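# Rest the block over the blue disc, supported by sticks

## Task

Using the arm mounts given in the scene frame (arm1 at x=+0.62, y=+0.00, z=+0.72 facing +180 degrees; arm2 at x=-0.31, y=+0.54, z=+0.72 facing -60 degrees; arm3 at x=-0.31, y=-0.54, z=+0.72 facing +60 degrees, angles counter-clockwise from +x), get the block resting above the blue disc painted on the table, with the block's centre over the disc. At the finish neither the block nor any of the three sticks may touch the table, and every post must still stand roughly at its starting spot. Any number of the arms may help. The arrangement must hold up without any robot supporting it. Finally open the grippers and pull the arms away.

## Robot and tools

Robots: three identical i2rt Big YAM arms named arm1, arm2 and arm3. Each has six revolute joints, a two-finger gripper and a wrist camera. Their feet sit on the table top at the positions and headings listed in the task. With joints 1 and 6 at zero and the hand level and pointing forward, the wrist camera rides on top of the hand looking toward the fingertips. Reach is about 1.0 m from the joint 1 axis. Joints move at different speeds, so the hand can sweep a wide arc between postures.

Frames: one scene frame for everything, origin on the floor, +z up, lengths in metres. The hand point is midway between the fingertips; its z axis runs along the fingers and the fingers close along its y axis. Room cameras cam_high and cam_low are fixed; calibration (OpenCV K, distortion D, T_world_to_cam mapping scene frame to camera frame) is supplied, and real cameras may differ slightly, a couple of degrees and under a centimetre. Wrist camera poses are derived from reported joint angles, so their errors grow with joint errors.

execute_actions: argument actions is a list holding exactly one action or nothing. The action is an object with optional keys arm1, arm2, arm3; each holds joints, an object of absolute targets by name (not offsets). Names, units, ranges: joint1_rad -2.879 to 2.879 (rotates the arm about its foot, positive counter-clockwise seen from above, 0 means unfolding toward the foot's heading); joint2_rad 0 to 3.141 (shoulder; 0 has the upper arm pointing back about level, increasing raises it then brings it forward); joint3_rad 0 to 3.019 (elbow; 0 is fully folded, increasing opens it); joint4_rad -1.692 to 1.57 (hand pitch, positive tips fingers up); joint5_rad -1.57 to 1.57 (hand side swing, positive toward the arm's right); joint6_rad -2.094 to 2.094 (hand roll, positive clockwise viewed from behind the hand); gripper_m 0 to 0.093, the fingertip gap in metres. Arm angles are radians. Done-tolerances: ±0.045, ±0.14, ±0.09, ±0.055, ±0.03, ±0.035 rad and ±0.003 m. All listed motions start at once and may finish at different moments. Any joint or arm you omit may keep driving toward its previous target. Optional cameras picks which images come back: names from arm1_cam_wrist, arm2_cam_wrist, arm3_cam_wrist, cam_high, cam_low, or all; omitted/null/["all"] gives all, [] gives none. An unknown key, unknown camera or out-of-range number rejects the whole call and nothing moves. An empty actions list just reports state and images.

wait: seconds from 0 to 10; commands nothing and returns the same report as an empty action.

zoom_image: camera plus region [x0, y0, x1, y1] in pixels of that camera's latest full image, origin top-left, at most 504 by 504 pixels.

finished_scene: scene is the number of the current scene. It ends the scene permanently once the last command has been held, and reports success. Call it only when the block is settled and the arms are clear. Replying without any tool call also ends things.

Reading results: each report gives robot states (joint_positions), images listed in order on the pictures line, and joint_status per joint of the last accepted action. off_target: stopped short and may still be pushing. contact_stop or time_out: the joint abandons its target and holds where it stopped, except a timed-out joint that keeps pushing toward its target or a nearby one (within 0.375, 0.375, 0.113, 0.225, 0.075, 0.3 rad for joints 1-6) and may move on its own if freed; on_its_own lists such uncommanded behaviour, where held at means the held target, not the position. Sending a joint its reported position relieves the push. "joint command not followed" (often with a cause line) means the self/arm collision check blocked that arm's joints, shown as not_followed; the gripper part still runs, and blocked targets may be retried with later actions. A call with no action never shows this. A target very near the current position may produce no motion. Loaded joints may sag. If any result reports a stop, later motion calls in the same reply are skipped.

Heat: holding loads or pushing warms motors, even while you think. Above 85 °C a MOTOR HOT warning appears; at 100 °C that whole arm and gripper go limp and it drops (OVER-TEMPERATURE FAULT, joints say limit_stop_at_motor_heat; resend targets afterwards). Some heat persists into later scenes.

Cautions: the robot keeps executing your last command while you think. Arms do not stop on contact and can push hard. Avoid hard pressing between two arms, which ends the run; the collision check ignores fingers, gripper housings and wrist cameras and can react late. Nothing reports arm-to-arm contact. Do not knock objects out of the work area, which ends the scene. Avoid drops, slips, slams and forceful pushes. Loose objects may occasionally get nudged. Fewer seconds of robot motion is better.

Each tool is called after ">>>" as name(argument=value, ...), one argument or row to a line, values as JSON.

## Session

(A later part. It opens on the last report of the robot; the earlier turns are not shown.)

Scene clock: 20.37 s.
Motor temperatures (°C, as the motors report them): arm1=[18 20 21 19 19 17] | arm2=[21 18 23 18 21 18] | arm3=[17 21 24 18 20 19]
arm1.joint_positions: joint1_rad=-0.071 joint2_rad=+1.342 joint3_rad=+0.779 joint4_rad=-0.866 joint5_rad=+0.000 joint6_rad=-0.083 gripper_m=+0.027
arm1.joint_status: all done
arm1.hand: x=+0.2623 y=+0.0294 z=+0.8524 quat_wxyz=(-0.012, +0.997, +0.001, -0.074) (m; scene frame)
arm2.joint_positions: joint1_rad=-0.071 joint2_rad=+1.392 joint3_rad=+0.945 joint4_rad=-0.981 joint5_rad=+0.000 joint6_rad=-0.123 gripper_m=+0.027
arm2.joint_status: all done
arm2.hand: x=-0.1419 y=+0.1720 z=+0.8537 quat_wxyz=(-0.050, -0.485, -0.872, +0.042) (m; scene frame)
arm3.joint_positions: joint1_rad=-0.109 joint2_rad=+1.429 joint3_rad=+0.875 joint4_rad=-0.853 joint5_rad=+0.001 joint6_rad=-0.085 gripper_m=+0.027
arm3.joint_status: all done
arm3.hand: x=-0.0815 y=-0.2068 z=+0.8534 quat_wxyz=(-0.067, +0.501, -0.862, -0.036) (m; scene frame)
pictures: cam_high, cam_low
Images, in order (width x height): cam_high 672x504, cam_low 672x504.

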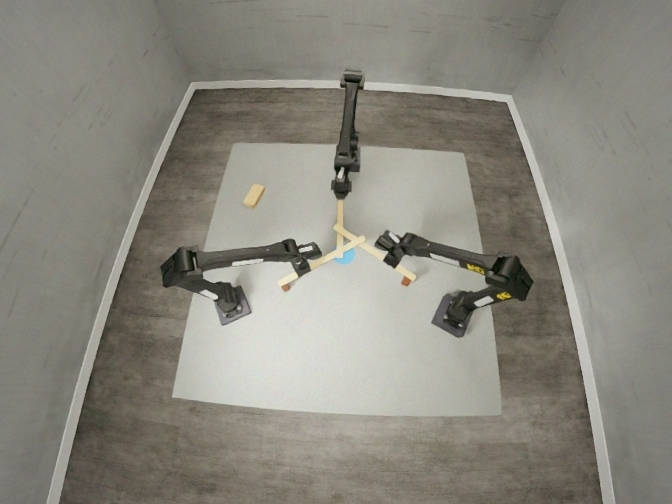

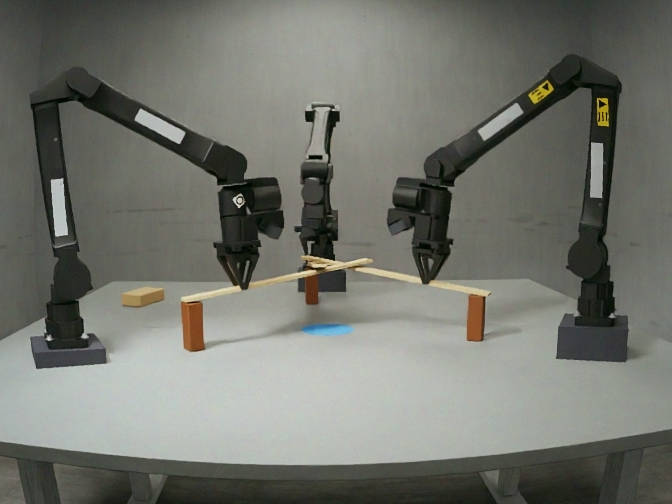

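>>> execute_actions(
  actions=[
    {"arm1":{"joints":{"joint2_rad":1.372}},"arm2":{"joints":{"joint2_rad":1.42}},"arm3":{"joints":{"joint2_rad":1.457}}},
  ],
  cameras=[],
)

>>> execute_actions(
  actions=[
    {"arm1":{"joints":{"gripper_m":0.093}},"arm2":{"joints":{"gripper_m":0.06}},"arm3":{"joints":{"gripper_m":0.06}}},
  ],
  cameras=[],
)

>>> execute_actions(
  actions=[
    {"arm1":{"joints":{"joint2_rad":1.05}},"arm2":{"joints":{"joint2_rad":0.4,"joint4_rad":-1.3}},"arm3":{"joints":{"joint2_rad":0.4,"joint4_rad":-1.3}}},
  ],
  cameras=["cam_low"],
)

>>> execute_actions(
  actions=[
    {"arm1":{"joints":{"joint1_rad":-1.06,"joint6_rad":-0.59,"joint2_rad":1.6,"joint3_rad":1.62,"joint4_rad":-1.3}}},
  ],
  cameras=[],
)

>>> execute_actions(
  actions=[
    {"arm1":{"joints":{"joint2_rad":1.985,"joint4_rad":-1.125}}},
  ],
  cameras=["cam_high","arm1_cam_wrist"],
)

Scene clock: 21.63 s.
Motor temperatures (°C, as the motors report them): arm1=[18 20 21 19 19 17] | arm2=[21 18 23 18 21 18] | arm3=[17 21 24 18 20 19]
arm1.joint_positions: joint1_rad=-0.071 joint2_rad=+1.366 joint3_rad=+0.779 joint4_rad=-0.865 joint5_rad=+0.000 joint6_rad=-0.084 gripper_m=+0.027
arm1.joint_status: all done
arm1.hand: x=+0.2636 y=+0.0294 z=+0.8442 quat_wxyz=(-0.011, +0.998, +0.001, -0.062) (m; scene frame)
arm2.joint_positions: joint1_rad=-0.070 joint2_rad=+1.403 joint3_rad=+0.946 joint4_rad=-0.981 joint5_rad=-0.001 joint6_rad=-0.126 gripper_m=+0.027
arm2.joint_status: all done
arm2.hand: x=-0.1413 y=+0.1719 z=+0.8498 quat_wxyz=(-0.046, -0.484, -0.873, +0.039) (m; scene frame)
arm3.joint_positions: joint1_rad=-0.109 joint2_rad=+1.438 joint3_rad=+0.878 joint4_rad=-0.853 joint5_rad=+0.001 joint6_rad=-0.085 gripper_m=+0.027
arm3.joint_status: all done
arm3.hand: x=-0.0812 y=-0.2063 z=+0.8506 quat_wxyz=(-0.064, +0.501, -0.862, -0.034) (m; scene frame)
pictures: none
No camera images: the call's "cameras" was empty. Leave "cameras" out to get every camera's image.

Scene clock: 22.33 s.
Motor temperatures (°C, as the motors report them): arm1=[18 20 22 19 19 17] | arm2=[21 18 23 18 21 18] | arm3=[17 21 25 18 20 19]
arm1.joint_positions: joint1_rad=-0.071 joint2_rad=+1.366 joint3_rad=+0.779 joint4_rad=-0.865 joint5_rad=+0.000 joint6_rad=-0.089 gripper_m=+0.093
arm1.joint_status: all done
arm1.hand: x=+0.2636 y=+0.0294 z=+0.8442 quat_wxyz=(-0.011, +0.998, +0.003, -0.062) (m; scene frame)
arm2.joint_positions: joint1_rad=-0.070 joint2_rad=+1.407 joint3_rad=+0.946 joint4_rad=-0.981 joint5_rad=-0.001 joint6_rad=-0.127 gripper_m=+0.060
arm2.joint_status: all done
arm2.hand: x=-0.1414 y=+0.1720 z=+0.8485 quat_wxyz=(-0.045, -0.484, -0.873, +0.038) (m; scene frame)
arm3.joint_positions: joint1_rad=-0.109 joint2_rad=+1.450 joint3_rad=+0.878 joint4_rad=-0.853 joint5_rad=+0.001 joint6_rad=-0.090 gripper_m=+0.060
arm3.joint_status: all done
arm3.hand: x=-0.0818 y=-0.2069 z=+0.8461 quat_wxyz=(-0.059, +0.504, -0.861, -0.032) (m; scene frame)
pictures: none
No camera images: the call's "cameras" was empty. Leave "cameras" out to get every camera's image.

Scene clock: 23.87 s.
Motor temperatures (°C, as the motors report them): arm1=[18 20 22 19 19 17] | arm2=[21 18 24 18 21 18] | arm3=[17 21 25 18 20 19]
arm1.joint_positions: joint1_rad=-0.071 joint2_rad=+1.043 joint3_rad=+0.779 joint4_rad=-0.865 joint5_rad=+0.000 joint6_rad=-0.089 gripper_m=+0.093
arm1.joint_status: all done
arm1.hand: x=+0.2591 y=+0.0285 z=+0.9546 quat_wxyz=(-0.025, +0.975, +0.004, -0.221) (m; scene frame)
arm2.joint_positions: joint1_rad=-0.070 joint2_rad=+0.396 joint3_rad=+0.952 joint4_rad=-1.288 joint5_rad=-0.001 joint6_rad=-0.127 gripper_m=+0.060
arm2.joint_status: all done
arm2.hand: x=-0.2194 y=+0.3470 z=+1.1259 quat_wxyz=(-0.322, -0.442, -0.802, +0.240) (m; scene frame)
arm3.joint_positions: joint1_rad=-0.109 joint2_rad=+0.396 joint3_rad=+0.878 joint4_rad=-1.285 joint5_rad=+0.001 joint6_rad=-0.090 gripper_m=+0.060
arm3.joint_status: all done
arm3.hand: x=-0.1870 y=-0.3643 z=+1.1232 quat_wxyz=(-0.332, +0.468, -0.803, -0.160) (m; scene frame)
pictures: cam_low
Images, in order (width x height): cam_low 672x504.

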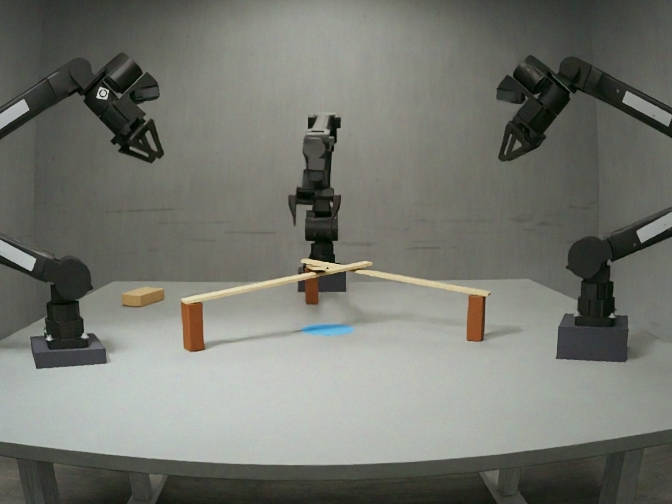

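Scene clock: 25.43 s.
Motor temperatures (°C, as the motors report them): arm1=[18 20 23 19 19 17] | arm2=[21 18 24 18 21 18] | arm3=[17 21 25 18 20 19]
arm1.joint_positions: joint1_rad=-1.070 joint2_rad=+1.606 joint3_rad=+1.567 joint4_rad=-1.285 joint5_rad=+0.000 joint6_rad=-0.574 gripper_m=+0.093
arm1.joint_status: all done
arm1.hand: x=+0.3663 y=+0.4782 z=+1.0429 quat_wxyz=(-0.096, +0.960, -0.249, -0.088) (m; scene frame)
arm2.joint_positions: joint1_rad=-0.070 joint2_rad=+0.396 joint3_rad=+0.952 joint4_rad=-1.288 joint5_rad=-0.001 joint6_rad=-0.127 gripper_m=+0.060
arm2.joint_status: not commanded
arm2.hand: x=-0.2194 y=+0.3470 z=+1.1259 quat_wxyz=(-0.322, -0.442, -0.802, +0.240) (m; scene frame)
arm3.joint_positions: joint1_rad=-0.109 joint2_rad=+0.396 joint3_rad=+0.878 joint4_rad=-1.285 joint5_rad=+0.001 joint6_rad=-0.090 gripper_m=+0.060
arm3.joint_status: not commanded
arm3.hand: x=-0.1870 y=-0.3643 z=+1.1232 quat_wxyz=(-0.332, +0.468, -0.803, -0.160) (m; scene frame)
pictures: none
No camera images: the call's "cameras" was empty. Leave "cameras" out to get every camera's image.

Scene clock: 26.67 s.
Motor temperatures (°C, as the motors report them): arm1=[18 20 23 19 19 17] | arm2=[21 18 24 18 21 18] | arm3=[17 21 26 18 20 19]
arm1.joint_positions: joint1_rad=-1.070 joint2_rad=+2.014 joint3_rad=+1.587 joint4_rad=-1.139 joint5_rad=+0.000 joint6_rad=-0.575 gripper_m=+0.093
arm1.joint_status: all done
arm1.hand: x=+0.3415 y=+0.5245 z=+0.8298 quat_wxyz=(-0.007, +0.968, -0.251, -0.007) (m; scene frame)
arm2.joint_positions: joint1_rad=-0.070 joint2_rad=+0.396 joint3_rad=+0.952 joint4_rad=-1.288 joint5_rad=-0.001 joint6_rad=-0.127 gripper_m=+0.060
arm2.joint_status: not commanded
arm2.hand: x=-0.2194 y=+0.3470 z=+1.1259 quat_wxyz=(-0.322, -0.442, -0.802, +0.240) (m; scene frame)
arm3.joint_positions: joint1_rad=-0.109 joint2_rad=+0.396 joint3_rad=+0.878 joint4_rad=-1.285 joint5_rad=+0.001 joint6_rad=-0.090 gripper_m=+0.060
arm3.joint_status: not commanded
arm3.hand: x=-0.1870 y=-0.3643 z=+1.1232 quat_wxyz=(-0.332, +0.468, -0.803, -0.160) (m; scene frame)
pictures: arm1_cam_wrist, cam_high
camera_calibration (this result's frames):
arm1_cam_wrist: T_world_to_cam=[[0.474895, 0.880011, 0.0074347, -0.629569], [0.703966, -0.384936, 0.596872, -0.531059], [0.528116, -0.278218, -0.802302, 0.74968], [0, 0, 0, 1]] pos_world=[0.276909, 0.558179, 0.923125]
Images, in order (width x height): arm1_cam_wrist 504x504, cam_high 672x504.

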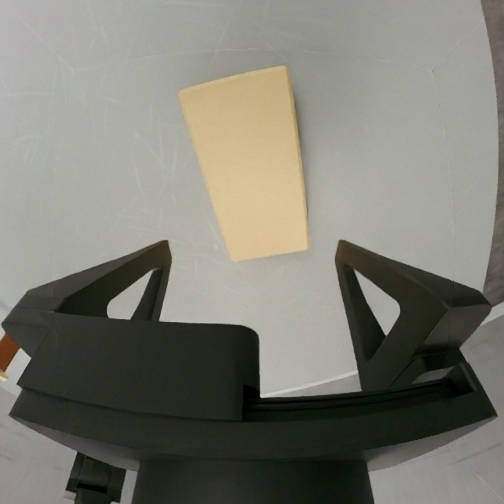

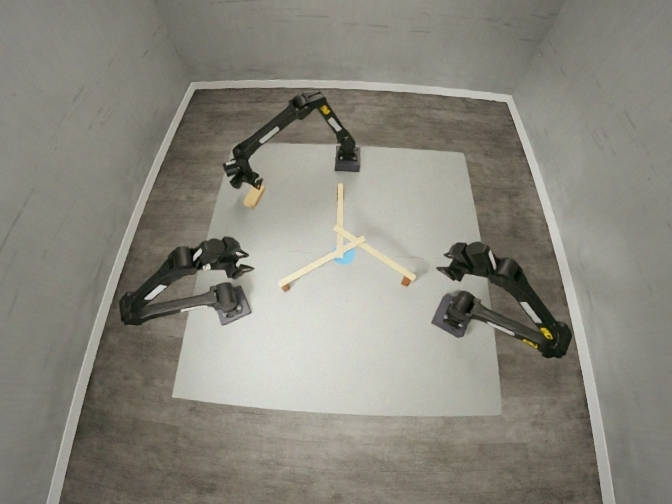

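>>> execute_actions(
  actions=[
    {"arm1":{"joints":{"joint1_rad":-1.042,"joint6_rad":-0.775,"joint2_rad":2.04,"joint4_rad":-1.08}}},
  ],
  cameras=["arm1_cam_wrist"],
)

>>> execute_actions(
  actions=[
    {"arm1":{"joints":{"joint2_rad":2.13,"joint4_rad":-1.005}}},
  ],
  cameras=["arm1_cam_wrist"],
)

Scene clock: 28.47 s.
Motor temperatures (°C, as the motors report them): arm1=[18 20 23 19 19 17] | arm2=[21 18 25 18 21 18] | arm3=[17 21 26 18 20 19]
arm1.joint_positions: joint1_rad=-1.052 joint2_rad=+2.021 joint3_rad=+1.587 joint4_rad=-1.097 joint5_rad=+0.000 joint6_rad=-0.759 gripper_m=+0.093
arm1.joint_status: all done
arm1.hand: x=+0.3270 y=+0.5278 z=+0.8262 quat_wxyz=(-0.021, +0.988, -0.152, -0.017) (m; scene frame)
arm2.joint_positions: joint1_rad=-0.070 joint2_rad=+0.396 joint3_rad=+0.952 joint4_rad=-1.288 joint5_rad=-0.001 joint6_rad=-0.127 gripper_m=+0.060
arm2.joint_status: not commanded
arm2.hand: x=-0.2194 y=+0.3470 z=+1.1259 quat_wxyz=(-0.322, -0.442, -0.802, +0.240) (m; scene frame)
arm3.joint_positions: joint1_rad=-0.109 joint2_rad=+0.396 joint3_rad=+0.878 joint4_rad=-1.285 joint5_rad=+0.001 joint6_rad=-0.090 gripper_m=+0.060
arm3.joint_status: not commanded
arm3.hand: x=-0.1870 y=-0.3643 z=+1.1232 quat_wxyz=(-0.332, +0.468, -0.803, -0.160) (m; scene frame)
pictures: arm1_cam_wrist
camera_calibration (this result's frames):
arm1_cam_wrist: T_world_to_cam=[[0.288194, 0.956929, 0.035093, -0.62792], [0.775455, -0.254727, 0.57774, -0.593706], [0.561795, -0.139288, -0.815466, 0.681925], [0, 0, 0, 1]] pos_world=[0.258253, 0.544626, 0.92113]
Images, in order (width x height): arm1_cam_wrist 504x504.

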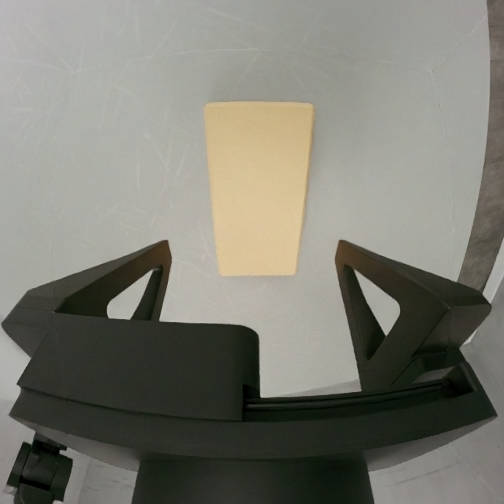

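Scene clock: 29.57 s.
Motor temperatures (°C, as the motors report them): arm1=[18 20 23 19 19 17] | arm2=[21 18 25 18 21 18] | arm3=[17 21 26 18 20 19]
arm1.joint_positions: joint1_rad=-1.052 joint2_rad=+2.136 joint3_rad=+1.587 joint4_rad=-1.021 joint5_rad=+0.000 joint6_rad=-0.759 gripper_m=+0.093
arm1.joint_status: all done
arm1.hand: x=+0.3246 y=+0.5320 z=+0.7590 quat_wxyz=(-0.006, +0.988, -0.151, -0.005) (m; scene frame)
arm2.joint_positions: joint1_rad=-0.070 joint2_rad=+0.396 joint3_rad=+0.952 joint4_rad=-1.288 joint5_rad=-0.001 joint6_rad=-0.127 gripper_m=+0.060
arm2.joint_status: not commanded
arm2.hand: x=-0.2194 y=+0.3470 z=+1.1259 quat_wxyz=(-0.322, -0.442, -0.802, +0.240) (m; scene frame)
arm3.joint_positions: joint1_rad=-0.109 joint2_rad=+0.396 joint3_rad=+0.878 joint4_rad=-1.285 joint5_rad=+0.001 joint6_rad=-0.090 gripper_m=+0.060
arm3.joint_status: not commanded
arm3.hand: x=-0.1870 y=-0.3643 z=+1.1232 quat_wxyz=(-0.332, +0.468, -0.803, -0.160) (m; scene frame)
pictures: arm1_cam_wrist
camera_calibration (this result's frames):
arm1_cam_wrist: T_world_to_cam=[[0.2874, 0.957779, 0.00772228, -0.608339], [0.76429, -0.234184, 0.600848, -0.57681], [0.577288, -0.166782, -0.799326, 0.626424], [0, 0, 0, 1]] pos_world=[0.25406, 0.55205, 0.85199]
Images, in order (width x height): arm1_cam_wrist 504x504.

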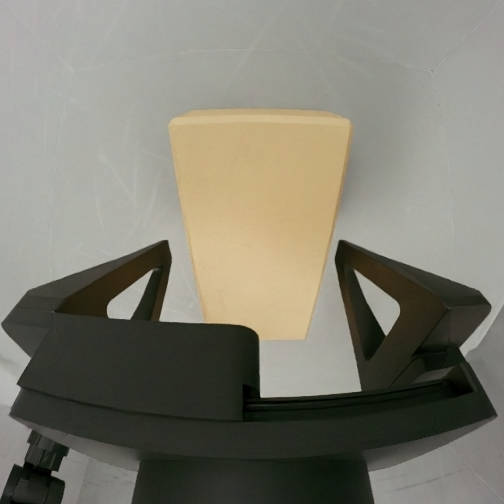

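>>> execute_actions(
  actions=[
    {"arm1":{"joints":{"joint2_rad":2.16,"joint4_rad":-0.99}}},
  ],
  cameras=[],
)

>>> execute_actions(
  actions=[
    {"arm1":{"joints":{"gripper_m":0}}},
  ],
  cameras=[],
)

>>> execute_actions(
  actions=[
    {"arm1":{"joints":{"joint2_rad":1.75,"joint3_rad":1.85,"joint4_rad":-1.55}}},
  ],
  cameras=[],
)

>>> execute_actions(
  actions=[
    {"arm1":{"joints":{"joint1_rad":0.015,"joint6_rad":0.01}}},
  ],
  cameras=[],
)

>>> execute_actions(
  actions=[
    {"arm1":{"joints":{"joint2_rad":1.94,"joint4_rad":-1.39}}},
  ],
  cameras=["arm1_cam_wrist","cam_low","cam_high"],
)

Scene clock: 30.63 s.
Motor temperatures (°C, as the motors report them): arm1=[18 21 23 19 19 17] | arm2=[21 18 25 18 21 18] | arm3=[17 21 27 18 20 19]
arm1.joint_positions: joint1_rad=-1.052 joint2_rad=+2.139 joint3_rad=+1.587 joint4_rad=-1.006 joint5_rad=+0.000 joint6_rad=-0.759 gripper_m=+0.093
arm1.joint_status: all done
arm1.hand: x=+0.3232 y=+0.5346 z=+0.7573 quat_wxyz=(-0.010, +0.988, -0.151, -0.008) (m; scene frame)
arm2.joint_positions: joint1_rad=-0.070 joint2_rad=+0.396 joint3_rad=+0.952 joint4_rad=-1.288 joint5_rad=-0.001 joint6_rad=-0.127 gripper_m=+0.060
arm2.joint_status: not commanded
arm2.hand: x=-0.2194 y=+0.3470 z=+1.1259 quat_wxyz=(-0.322, -0.442, -0.802, +0.240) (m; scene frame)
arm3.joint_positions: joint1_rad=-0.109 joint2_rad=+0.396 joint3_rad=+0.878 joint4_rad=-1.285 joint5_rad=+0.001 joint6_rad=-0.090 gripper_m=+0.060
arm3.joint_status: not commanded
arm3.hand: x=-0.1870 y=-0.3643 z=+1.1232 quat_wxyz=(-0.332, +0.468, -0.803, -0.160) (m; scene frame)
pictures: none
No camera images: the call's "cameras" was empty. Leave "cameras" out to get every camera's image.

Scene clock: 31.33 s.
Motor temperatures (°C, as the motors report them): arm1=[18 21 23 19 19 17] | arm2=[21 18 25 18 21 18] | arm3=[17 21 27 18 20 19]
arm1.joint_positions: joint1_rad=-1.052 joint2_rad=+2.139 joint3_rad=+1.587 joint4_rad=-1.004 joint5_rad=+0.000 joint6_rad=-0.760 gripper_m=+0.069
arm1.joint_status: gripper_m off_target (ended at +0.069, target +0.000)
arm1.hand: x=+0.3229 y=+0.5352 z=+0.7573 quat_wxyz=(-0.011, +0.988, -0.151, -0.009) (m; scene frame)
arm2.joint_positions: joint1_rad=-0.070 joint2_rad=+0.396 joint3_rad=+0.952 joint4_rad=-1.288 joint5_rad=-0.001 joint6_rad=-0.127 gripper_m=+0.060
arm2.joint_status: not commanded
arm2.hand: x=-0.2194 y=+0.3470 z=+1.1259 quat_wxyz=(-0.322, -0.442, -0.802, +0.240) (m; scene frame)
arm3.joint_positions: joint1_rad=-0.109 joint2_rad=+0.396 joint3_rad=+0.878 joint4_rad=-1.285 joint5_rad=+0.001 joint6_rad=-0.090 gripper_m=+0.060
arm3.joint_status: not commanded
arm3.hand: x=-0.1870 y=-0.3643 z=+1.1232 quat_wxyz=(-0.332, +0.468, -0.803, -0.160) (m; scene frame)
pictures: none
No camera images: the call's "cameras" was empty. Leave "cameras" out to get every camera's image.

Scene clock: 33.23 s.
Motor temperatures (°C, as the motors report them): arm1=[18 21 23 19 19 17] | arm2=[21 18 26 18 21 18] | arm3=[17 21 27 18 20 19]
arm1.joint_positions: joint1_rad=-1.052 joint2_rad=+1.766 joint3_rad=+1.830 joint4_rad=-1.537 joint5_rad=+0.000 joint6_rad=-0.760 gripper_m=+0.069
arm1.joint_status: all done
arm1.hand: x=+0.3467 y=+0.4927 z=+1.0588 quat_wxyz=(-0.044, +0.987, -0.151, -0.034) (m; scene frame)
arm2.joint_positions: joint1_rad=-0.070 joint2_rad=+0.396 joint3_rad=+0.952 joint4_rad=-1.288 joint5_rad=-0.001 joint6_rad=-0.127 gripper_m=+0.060
arm2.joint_status: not commanded
arm2.hand: x=-0.2194 y=+0.3470 z=+1.1259 quat_wxyz=(-0.322, -0.442, -0.802, +0.240) (m; scene frame)
arm3.joint_positions: joint1_rad=-0.109 joint2_rad=+0.396 joint3_rad=+0.878 joint4_rad=-1.285 joint5_rad=+0.001 joint6_rad=-0.090 gripper_m=+0.060
arm3.joint_status: not commanded
arm3.hand: x=-0.1870 y=-0.3643 z=+1.1232 quat_wxyz=(-0.332, +0.468, -0.803, -0.160) (m; scene frame)
pictures: none
No camera images: the call's "cameras" was empty. Leave "cameras" out to get every camera's image.

Scene clock: 34.97 s.
Motor temperatures (°C, as the motors report them): arm1=[19 21 23 19 19 17] | arm2=[21 18 26 18 21 18] | arm3=[17 21 28 18 20 19]
arm1.joint_positions: joint1_rad=+0.027 joint2_rad=+1.766 joint3_rad=+1.830 joint4_rad=-1.537 joint5_rad=-0.004 joint6_rad=-0.006 gripper_m=+0.069
arm1.joint_status: all done
arm1.hand: x=+0.0549 y=-0.0121 z=+1.0549 quat_wxyz=(-0.004, +0.999, +0.011, -0.053) (m; scene frame)
arm2.joint_positions: joint1_rad=-0.070 joint2_rad=+0.396 joint3_rad=+0.952 joint4_rad=-1.288 joint5_rad=-0.001 joint6_rad=-0.127 gripper_m=+0.060
arm2.joint_status: not commanded
arm2.hand: x=-0.2194 y=+0.3470 z=+1.1259 quat_wxyz=(-0.322, -0.442, -0.802, +0.240) (m; scene frame)
arm3.joint_positions: joint1_rad=-0.109 joint2_rad=+0.396 joint3_rad=+0.878 joint4_rad=-1.285 joint5_rad=+0.001 joint6_rad=-0.090 gripper_m=+0.060
arm3.joint_status: not commanded
arm3.hand: x=-0.1870 y=-0.3643 z=+1.1232 quat_wxyz=(-0.332, +0.468, -0.803, -0.160) (m; scene frame)
pictures: none
No camera images: the call's "cameras" was empty. Leave "cameras" out to get every camera's image.

Scene clock: 36.03 s.
Motor temperatures (°C, as the motors report them): arm1=[19 21 23 19 19 17] | arm2=[21 18 26 18 21 18] | arm3=[17 21 28 18 20 19]
arm1.joint_positions: joint1_rad=+0.027 joint2_rad=+1.981 joint3_rad=+1.830 joint4_rad=-1.404 joint5_rad=-0.004 joint6_rad=-0.006 gripper_m=+0.069
arm1.joint_status: all done
arm1.hand: x=+0.0046 y=-0.0114 z=+0.9338 quat_wxyz=(-0.004, +1.000, +0.011, -0.011) (m; scene frame)
arm2.joint_positions: joint1_rad=-0.070 joint2_rad=+0.396 joint3_rad=+0.952 joint4_rad=-1.288 joint5_rad=-0.001 joint6_rad=-0.127 gripper_m=+0.060
arm2.joint_status: not commanded
arm2.hand: x=-0.2194 y=+0.3470 z=+1.1259 quat_wxyz=(-0.322, -0.442, -0.802, +0.240) (m; scene frame)
arm3.joint_positions: joint1_rad=-0.109 joint2_rad=+0.396 joint3_rad=+0.878 joint4_rad=-1.285 joint5_rad=+0.001 joint6_rad=-0.090 gripper_m=+0.060
arm3.joint_status: not commanded
arm3.hand: x=-0.1870 y=-0.3643 z=+1.1232 quat_wxyz=(-0.332, +0.468, -0.803, -0.160) (m; scene frame)
pictures: arm1_cam_wrist, cam_high, cam_low
camera_calibration (this result's frames):
arm1_cam_wrist: T_world_to_cam=[[-0.0336187, 0.999417, 0.00593506, 0.00638758], [0.805811, 0.0235923, 0.591703, -0.553141], [0.591218, 0.0246748, -0.806134, 0.868693], [0, 0, 0, 1]] pos_world=[-0.0676454, -0.0147688, 1.02754]
Images, in order (width x height): arm1_cam_wrist 504x504, cam_high 672x504, cam_low 672x504.

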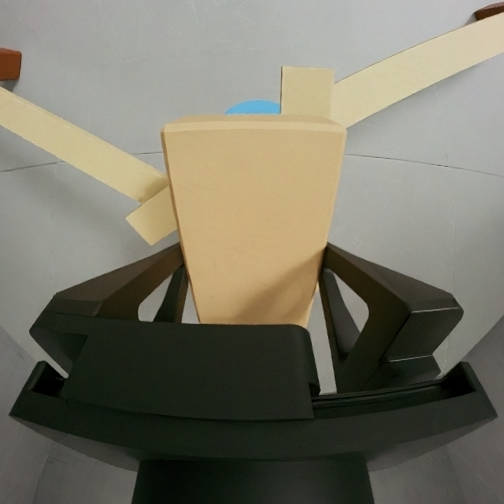

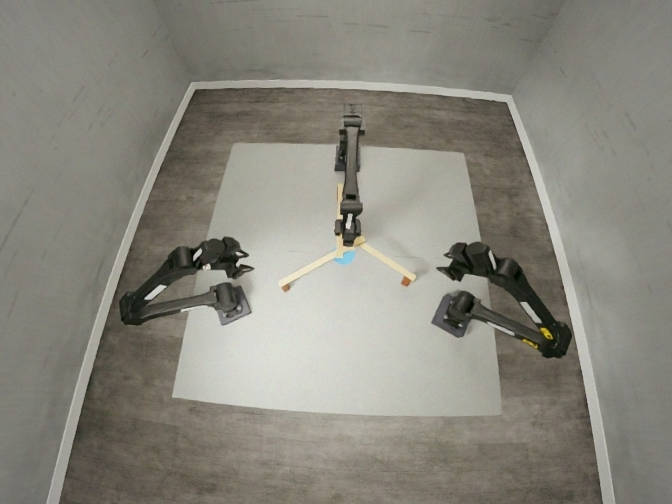

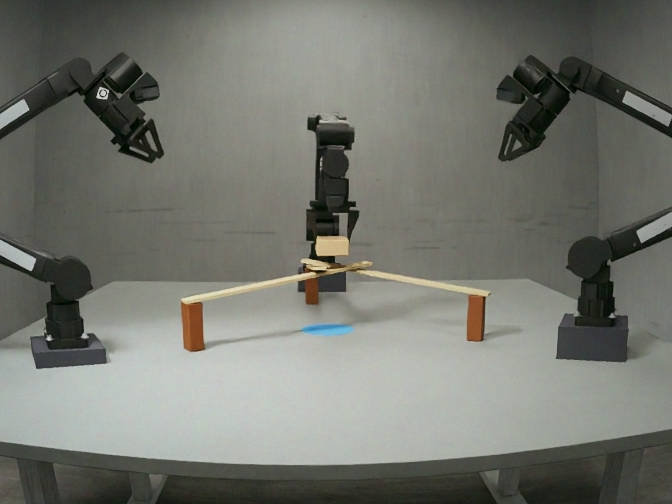

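>>> execute_actions(
  actions=[
    {"arm1":{"joints":{"joint1_rad":0.005,"joint3_rad":1.77,"joint4_rad":-1.355}}},
  ],
  cameras=["cam_low"],
)

>>> zoom_image(
  camera="cam_low",
  region=[260, 210, 420, 300],
)

Scene clock: 37.10 s.
Motor temperatures (°C, as the motors report them): arm1=[19 21 23 19 19 17] | arm2=[21 18 26 18 21 18] | arm3=[17 21 28 18 20 19]
arm1.joint_positions: joint1_rad=+0.017 joint2_rad=+1.977 joint3_rad=+1.761 joint4_rad=-1.370 joint5_rad=-0.004 joint6_rad=-0.006 gripper_m=+0.069
arm1.joint_status: all done
arm1.hand: x=+0.0177 y=-0.0049 z=+0.9101 quat_wxyz=(-0.004, +1.000, +0.005, +0.004) (m; scene frame)
arm2.joint_positions: joint1_rad=-0.070 joint2_rad=+0.396 joint3_rad=+0.952 joint4_rad=-1.288 joint5_rad=-0.001 joint6_rad=-0.127 gripper_m=+0.060
arm2.joint_status: not commanded
arm2.hand: x=-0.2194 y=+0.3470 z=+1.1259 quat_wxyz=(-0.322, -0.442, -0.802, +0.240) (m; scene frame)
arm3.joint_positions: joint1_rad=-0.109 joint2_rad=+0.396 joint3_rad=+0.878 joint4_rad=-1.285 joint5_rad=+0.001 joint6_rad=-0.090 gripper_m=+0.060
arm3.joint_status: not commanded
arm3.hand: x=-0.1870 y=-0.3643 z=+1.1232 quat_wxyz=(-0.332, +0.468, -0.803, -0.160) (m; scene frame)
pictures: cam_low
Images, in order (width x height): cam_low 672x504.

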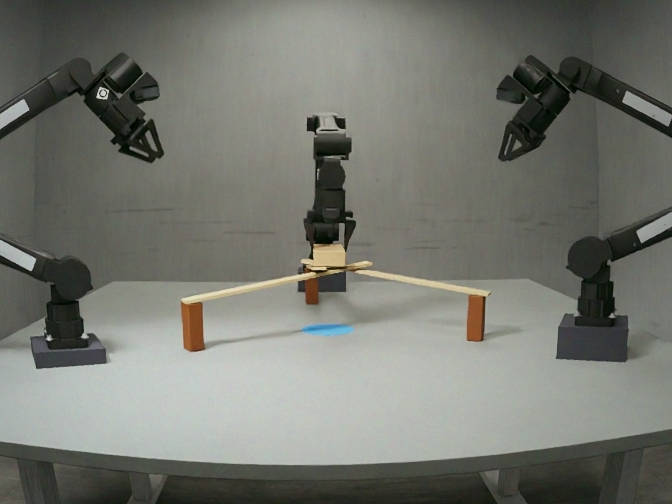

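Region (260, 210, 420, 300) of cam_low's 672x504 image, scaled by 3.150, with more detail than that image has; it fills the top 284 rows of this view, and the rest is white.

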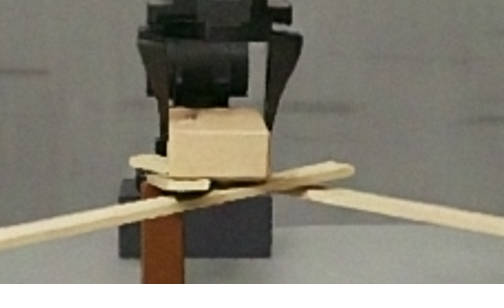

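>>> execute_actions(
  actions=[
    {"arm1":{"joints":{"joint3_rad":1.75,"joint4_rad":-1.325}}},
  ],
  cameras=["cam_low"],
)

>>> execute_actions(
  actions=[
    {"arm1":{"joints":{"gripper_m":0.093}}},
  ],
  cameras=[],
)

>>> execute_actions(
  actions=[
    {"arm1":{"joints":{"joint2_rad":1.3}}},
  ],
  cameras=["cam_low","cam_high","arm1_cam_wrist"],
)

Scene clock: 39.03 s.
Motor temperatures (°C, as the motors report them): arm1=[19 22 23 19 19 17] | arm2=[21 18 26 18 21 18] | arm3=[17 21 28 18 20 19]
arm1.joint_positions: joint1_rad=+0.017 joint2_rad=+1.977 joint3_rad=+1.754 joint4_rad=-1.346 joint5_rad=-0.003 joint6_rad=-0.005 gripper_m=+0.069
arm1.joint_status: all done
arm1.hand: x=+0.0144 y=-0.0048 z=+0.9077 quat_wxyz=(-0.004, +1.000, +0.005, -0.004) (m; scene frame)
arm2.joint_positions: joint1_rad=-0.070 joint2_rad=+0.396 joint3_rad=+0.952 joint4_rad=-1.288 joint5_rad=-0.001 joint6_rad=-0.127 gripper_m=+0.060
arm2.joint_status: not commanded
arm2.hand: x=-0.2194 y=+0.3470 z=+1.1259 quat_wxyz=(-0.322, -0.442, -0.802, +0.240) (m; scene frame)
arm3.joint_positions: joint1_rad=-0.109 joint2_rad=+0.396 joint3_rad=+0.878 joint4_rad=-1.285 joint5_rad=+0.001 joint6_rad=-0.090 gripper_m=+0.060
arm3.joint_status: not commanded
arm3.hand: x=-0.1870 y=-0.3643 z=+1.1232 quat_wxyz=(-0.332, +0.468, -0.803, -0.160) (m; scene frame)
pictures: cam_low
Images, in order (width x height): cam_low 672x504.

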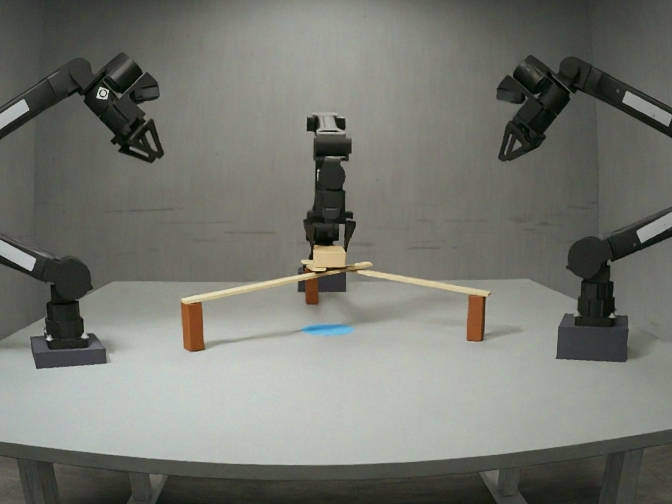

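Scene clock: 39.73 s.
Motor temperatures (°C, as the motors report them): arm1=[19 22 23 19 19 17] | arm2=[21 18 26 18 21 18] | arm3=[17 21 28 18 20 19]
arm1.joint_positions: joint1_rad=+0.017 joint2_rad=+1.977 joint3_rad=+1.754 joint4_rad=-1.342 joint5_rad=-0.003 joint6_rad=-0.005 gripper_m=+0.093
arm1.joint_status: all done
arm1.hand: x=+0.0132 y=-0.0048 z=+0.9077 quat_wxyz=(-0.004, +1.000, +0.005, -0.007) (m; scene frame)
arm2.joint_positions: joint1_rad=-0.070 joint2_rad=+0.396 joint3_rad=+0.952 joint4_rad=-1.288 joint5_rad=-0.001 joint6_rad=-0.127 gripper_m=+0.060
arm2.joint_status: not commanded
arm2.hand: x=-0.2194 y=+0.3470 z=+1.1259 quat_wxyz=(-0.322, -0.442, -0.802, +0.240) (m; scene frame)
arm3.joint_positions: joint1_rad=-0.109 joint2_rad=+0.396 joint3_rad=+0.878 joint4_rad=-1.285 joint5_rad=+0.001 joint6_rad=-0.090 gripper_m=+0.060
arm3.joint_status: not commanded
arm3.hand: x=-0.1870 y=-0.3643 z=+1.1232 quat_wxyz=(-0.332, +0.468, -0.803, -0.160) (m; scene frame)
pictures: none
No camera images: the call's "cameras" was empty. Leave "cameras" out to get every camera's image.

Scene clock: 41.37 s.
Motor temperatures (°C, as the motors report them): arm1=[19 22 23 19 19 17] | arm2=[21 18 27 18 21 18] | arm3=[17 21 29 18 20 19]
arm1.joint_positions: joint1_rad=+0.017 joint2_rad=+1.301 joint3_rad=+1.741 joint4_rad=-1.339 joint5_rad=-0.003 joint6_rad=-0.005 gripper_m=+0.093
arm1.joint_status: all done
arm1.hand: x=+0.1386 y=-0.0084 z=+1.2693 quat_wxyz=(-0.004, +0.943, +0.007, -0.333) (m; scene frame)
arm2.joint_positions: joint1_rad=-0.070 joint2_rad=+0.396 joint3_rad=+0.952 joint4_rad=-1.288 joint5_rad=-0.001 joint6_rad=-0.127 gripper_m=+0.060
arm2.joint_status: not commanded
arm2.hand: x=-0.2194 y=+0.3470 z=+1.1259 quat_wxyz=(-0.322, -0.442, -0.802, +0.240) (m; scene frame)
arm3.joint_positions: joint1_rad=-0.109 joint2_rad=+0.396 joint3_rad=+0.878 joint4_rad=-1.285 joint5_rad=+0.001 joint6_rad=-0.090 gripper_m=+0.060
arm3.joint_status: not commanded
arm3.hand: x=-0.1870 y=-0.3643 z=+1.1232 quat_wxyz=(-0.332, +0.468, -0.803, -0.160) (m; scene frame)
pictures: arm1_cam_wrist, cam_high, cam_low
camera_calibration (this result's frames):
arm1_cam_wrist: T_world_to_cam=[[-0.0224718, 0.999577, 0.0184837, -0.0115324], [0.999465, 0.022901, -0.0233454, -0.105931], [-0.0237588, 0.0179492, -0.999557, 1.39053], [0, 0, 0, 1]] pos_world=[0.138653, -0.0110055, 1.38766]
Images, in order (width x height): arm1_cam_wrist 504x504, cam_high 672x504, cam_low 672x504.

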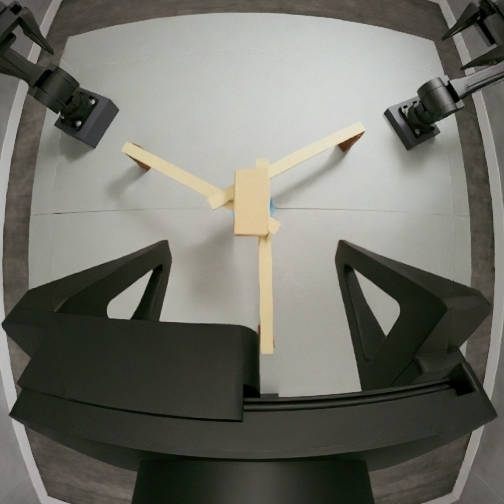

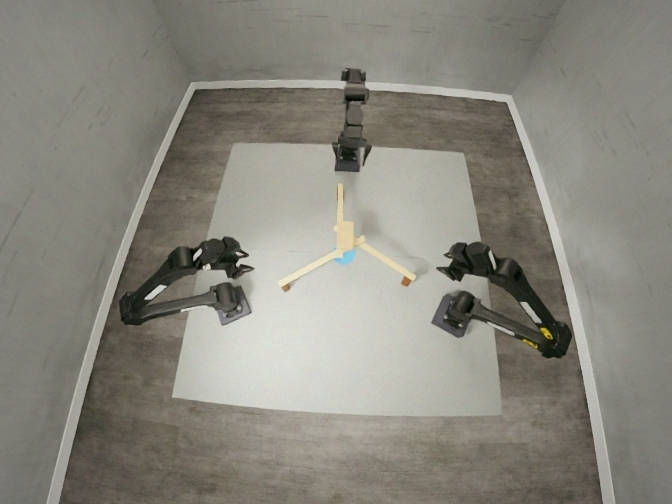

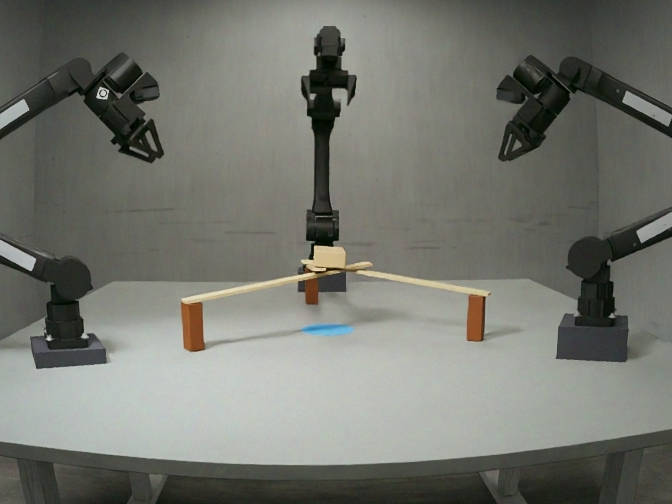

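>>> finished_scene(
  scene=2,
)

The scene is finished: the task was done.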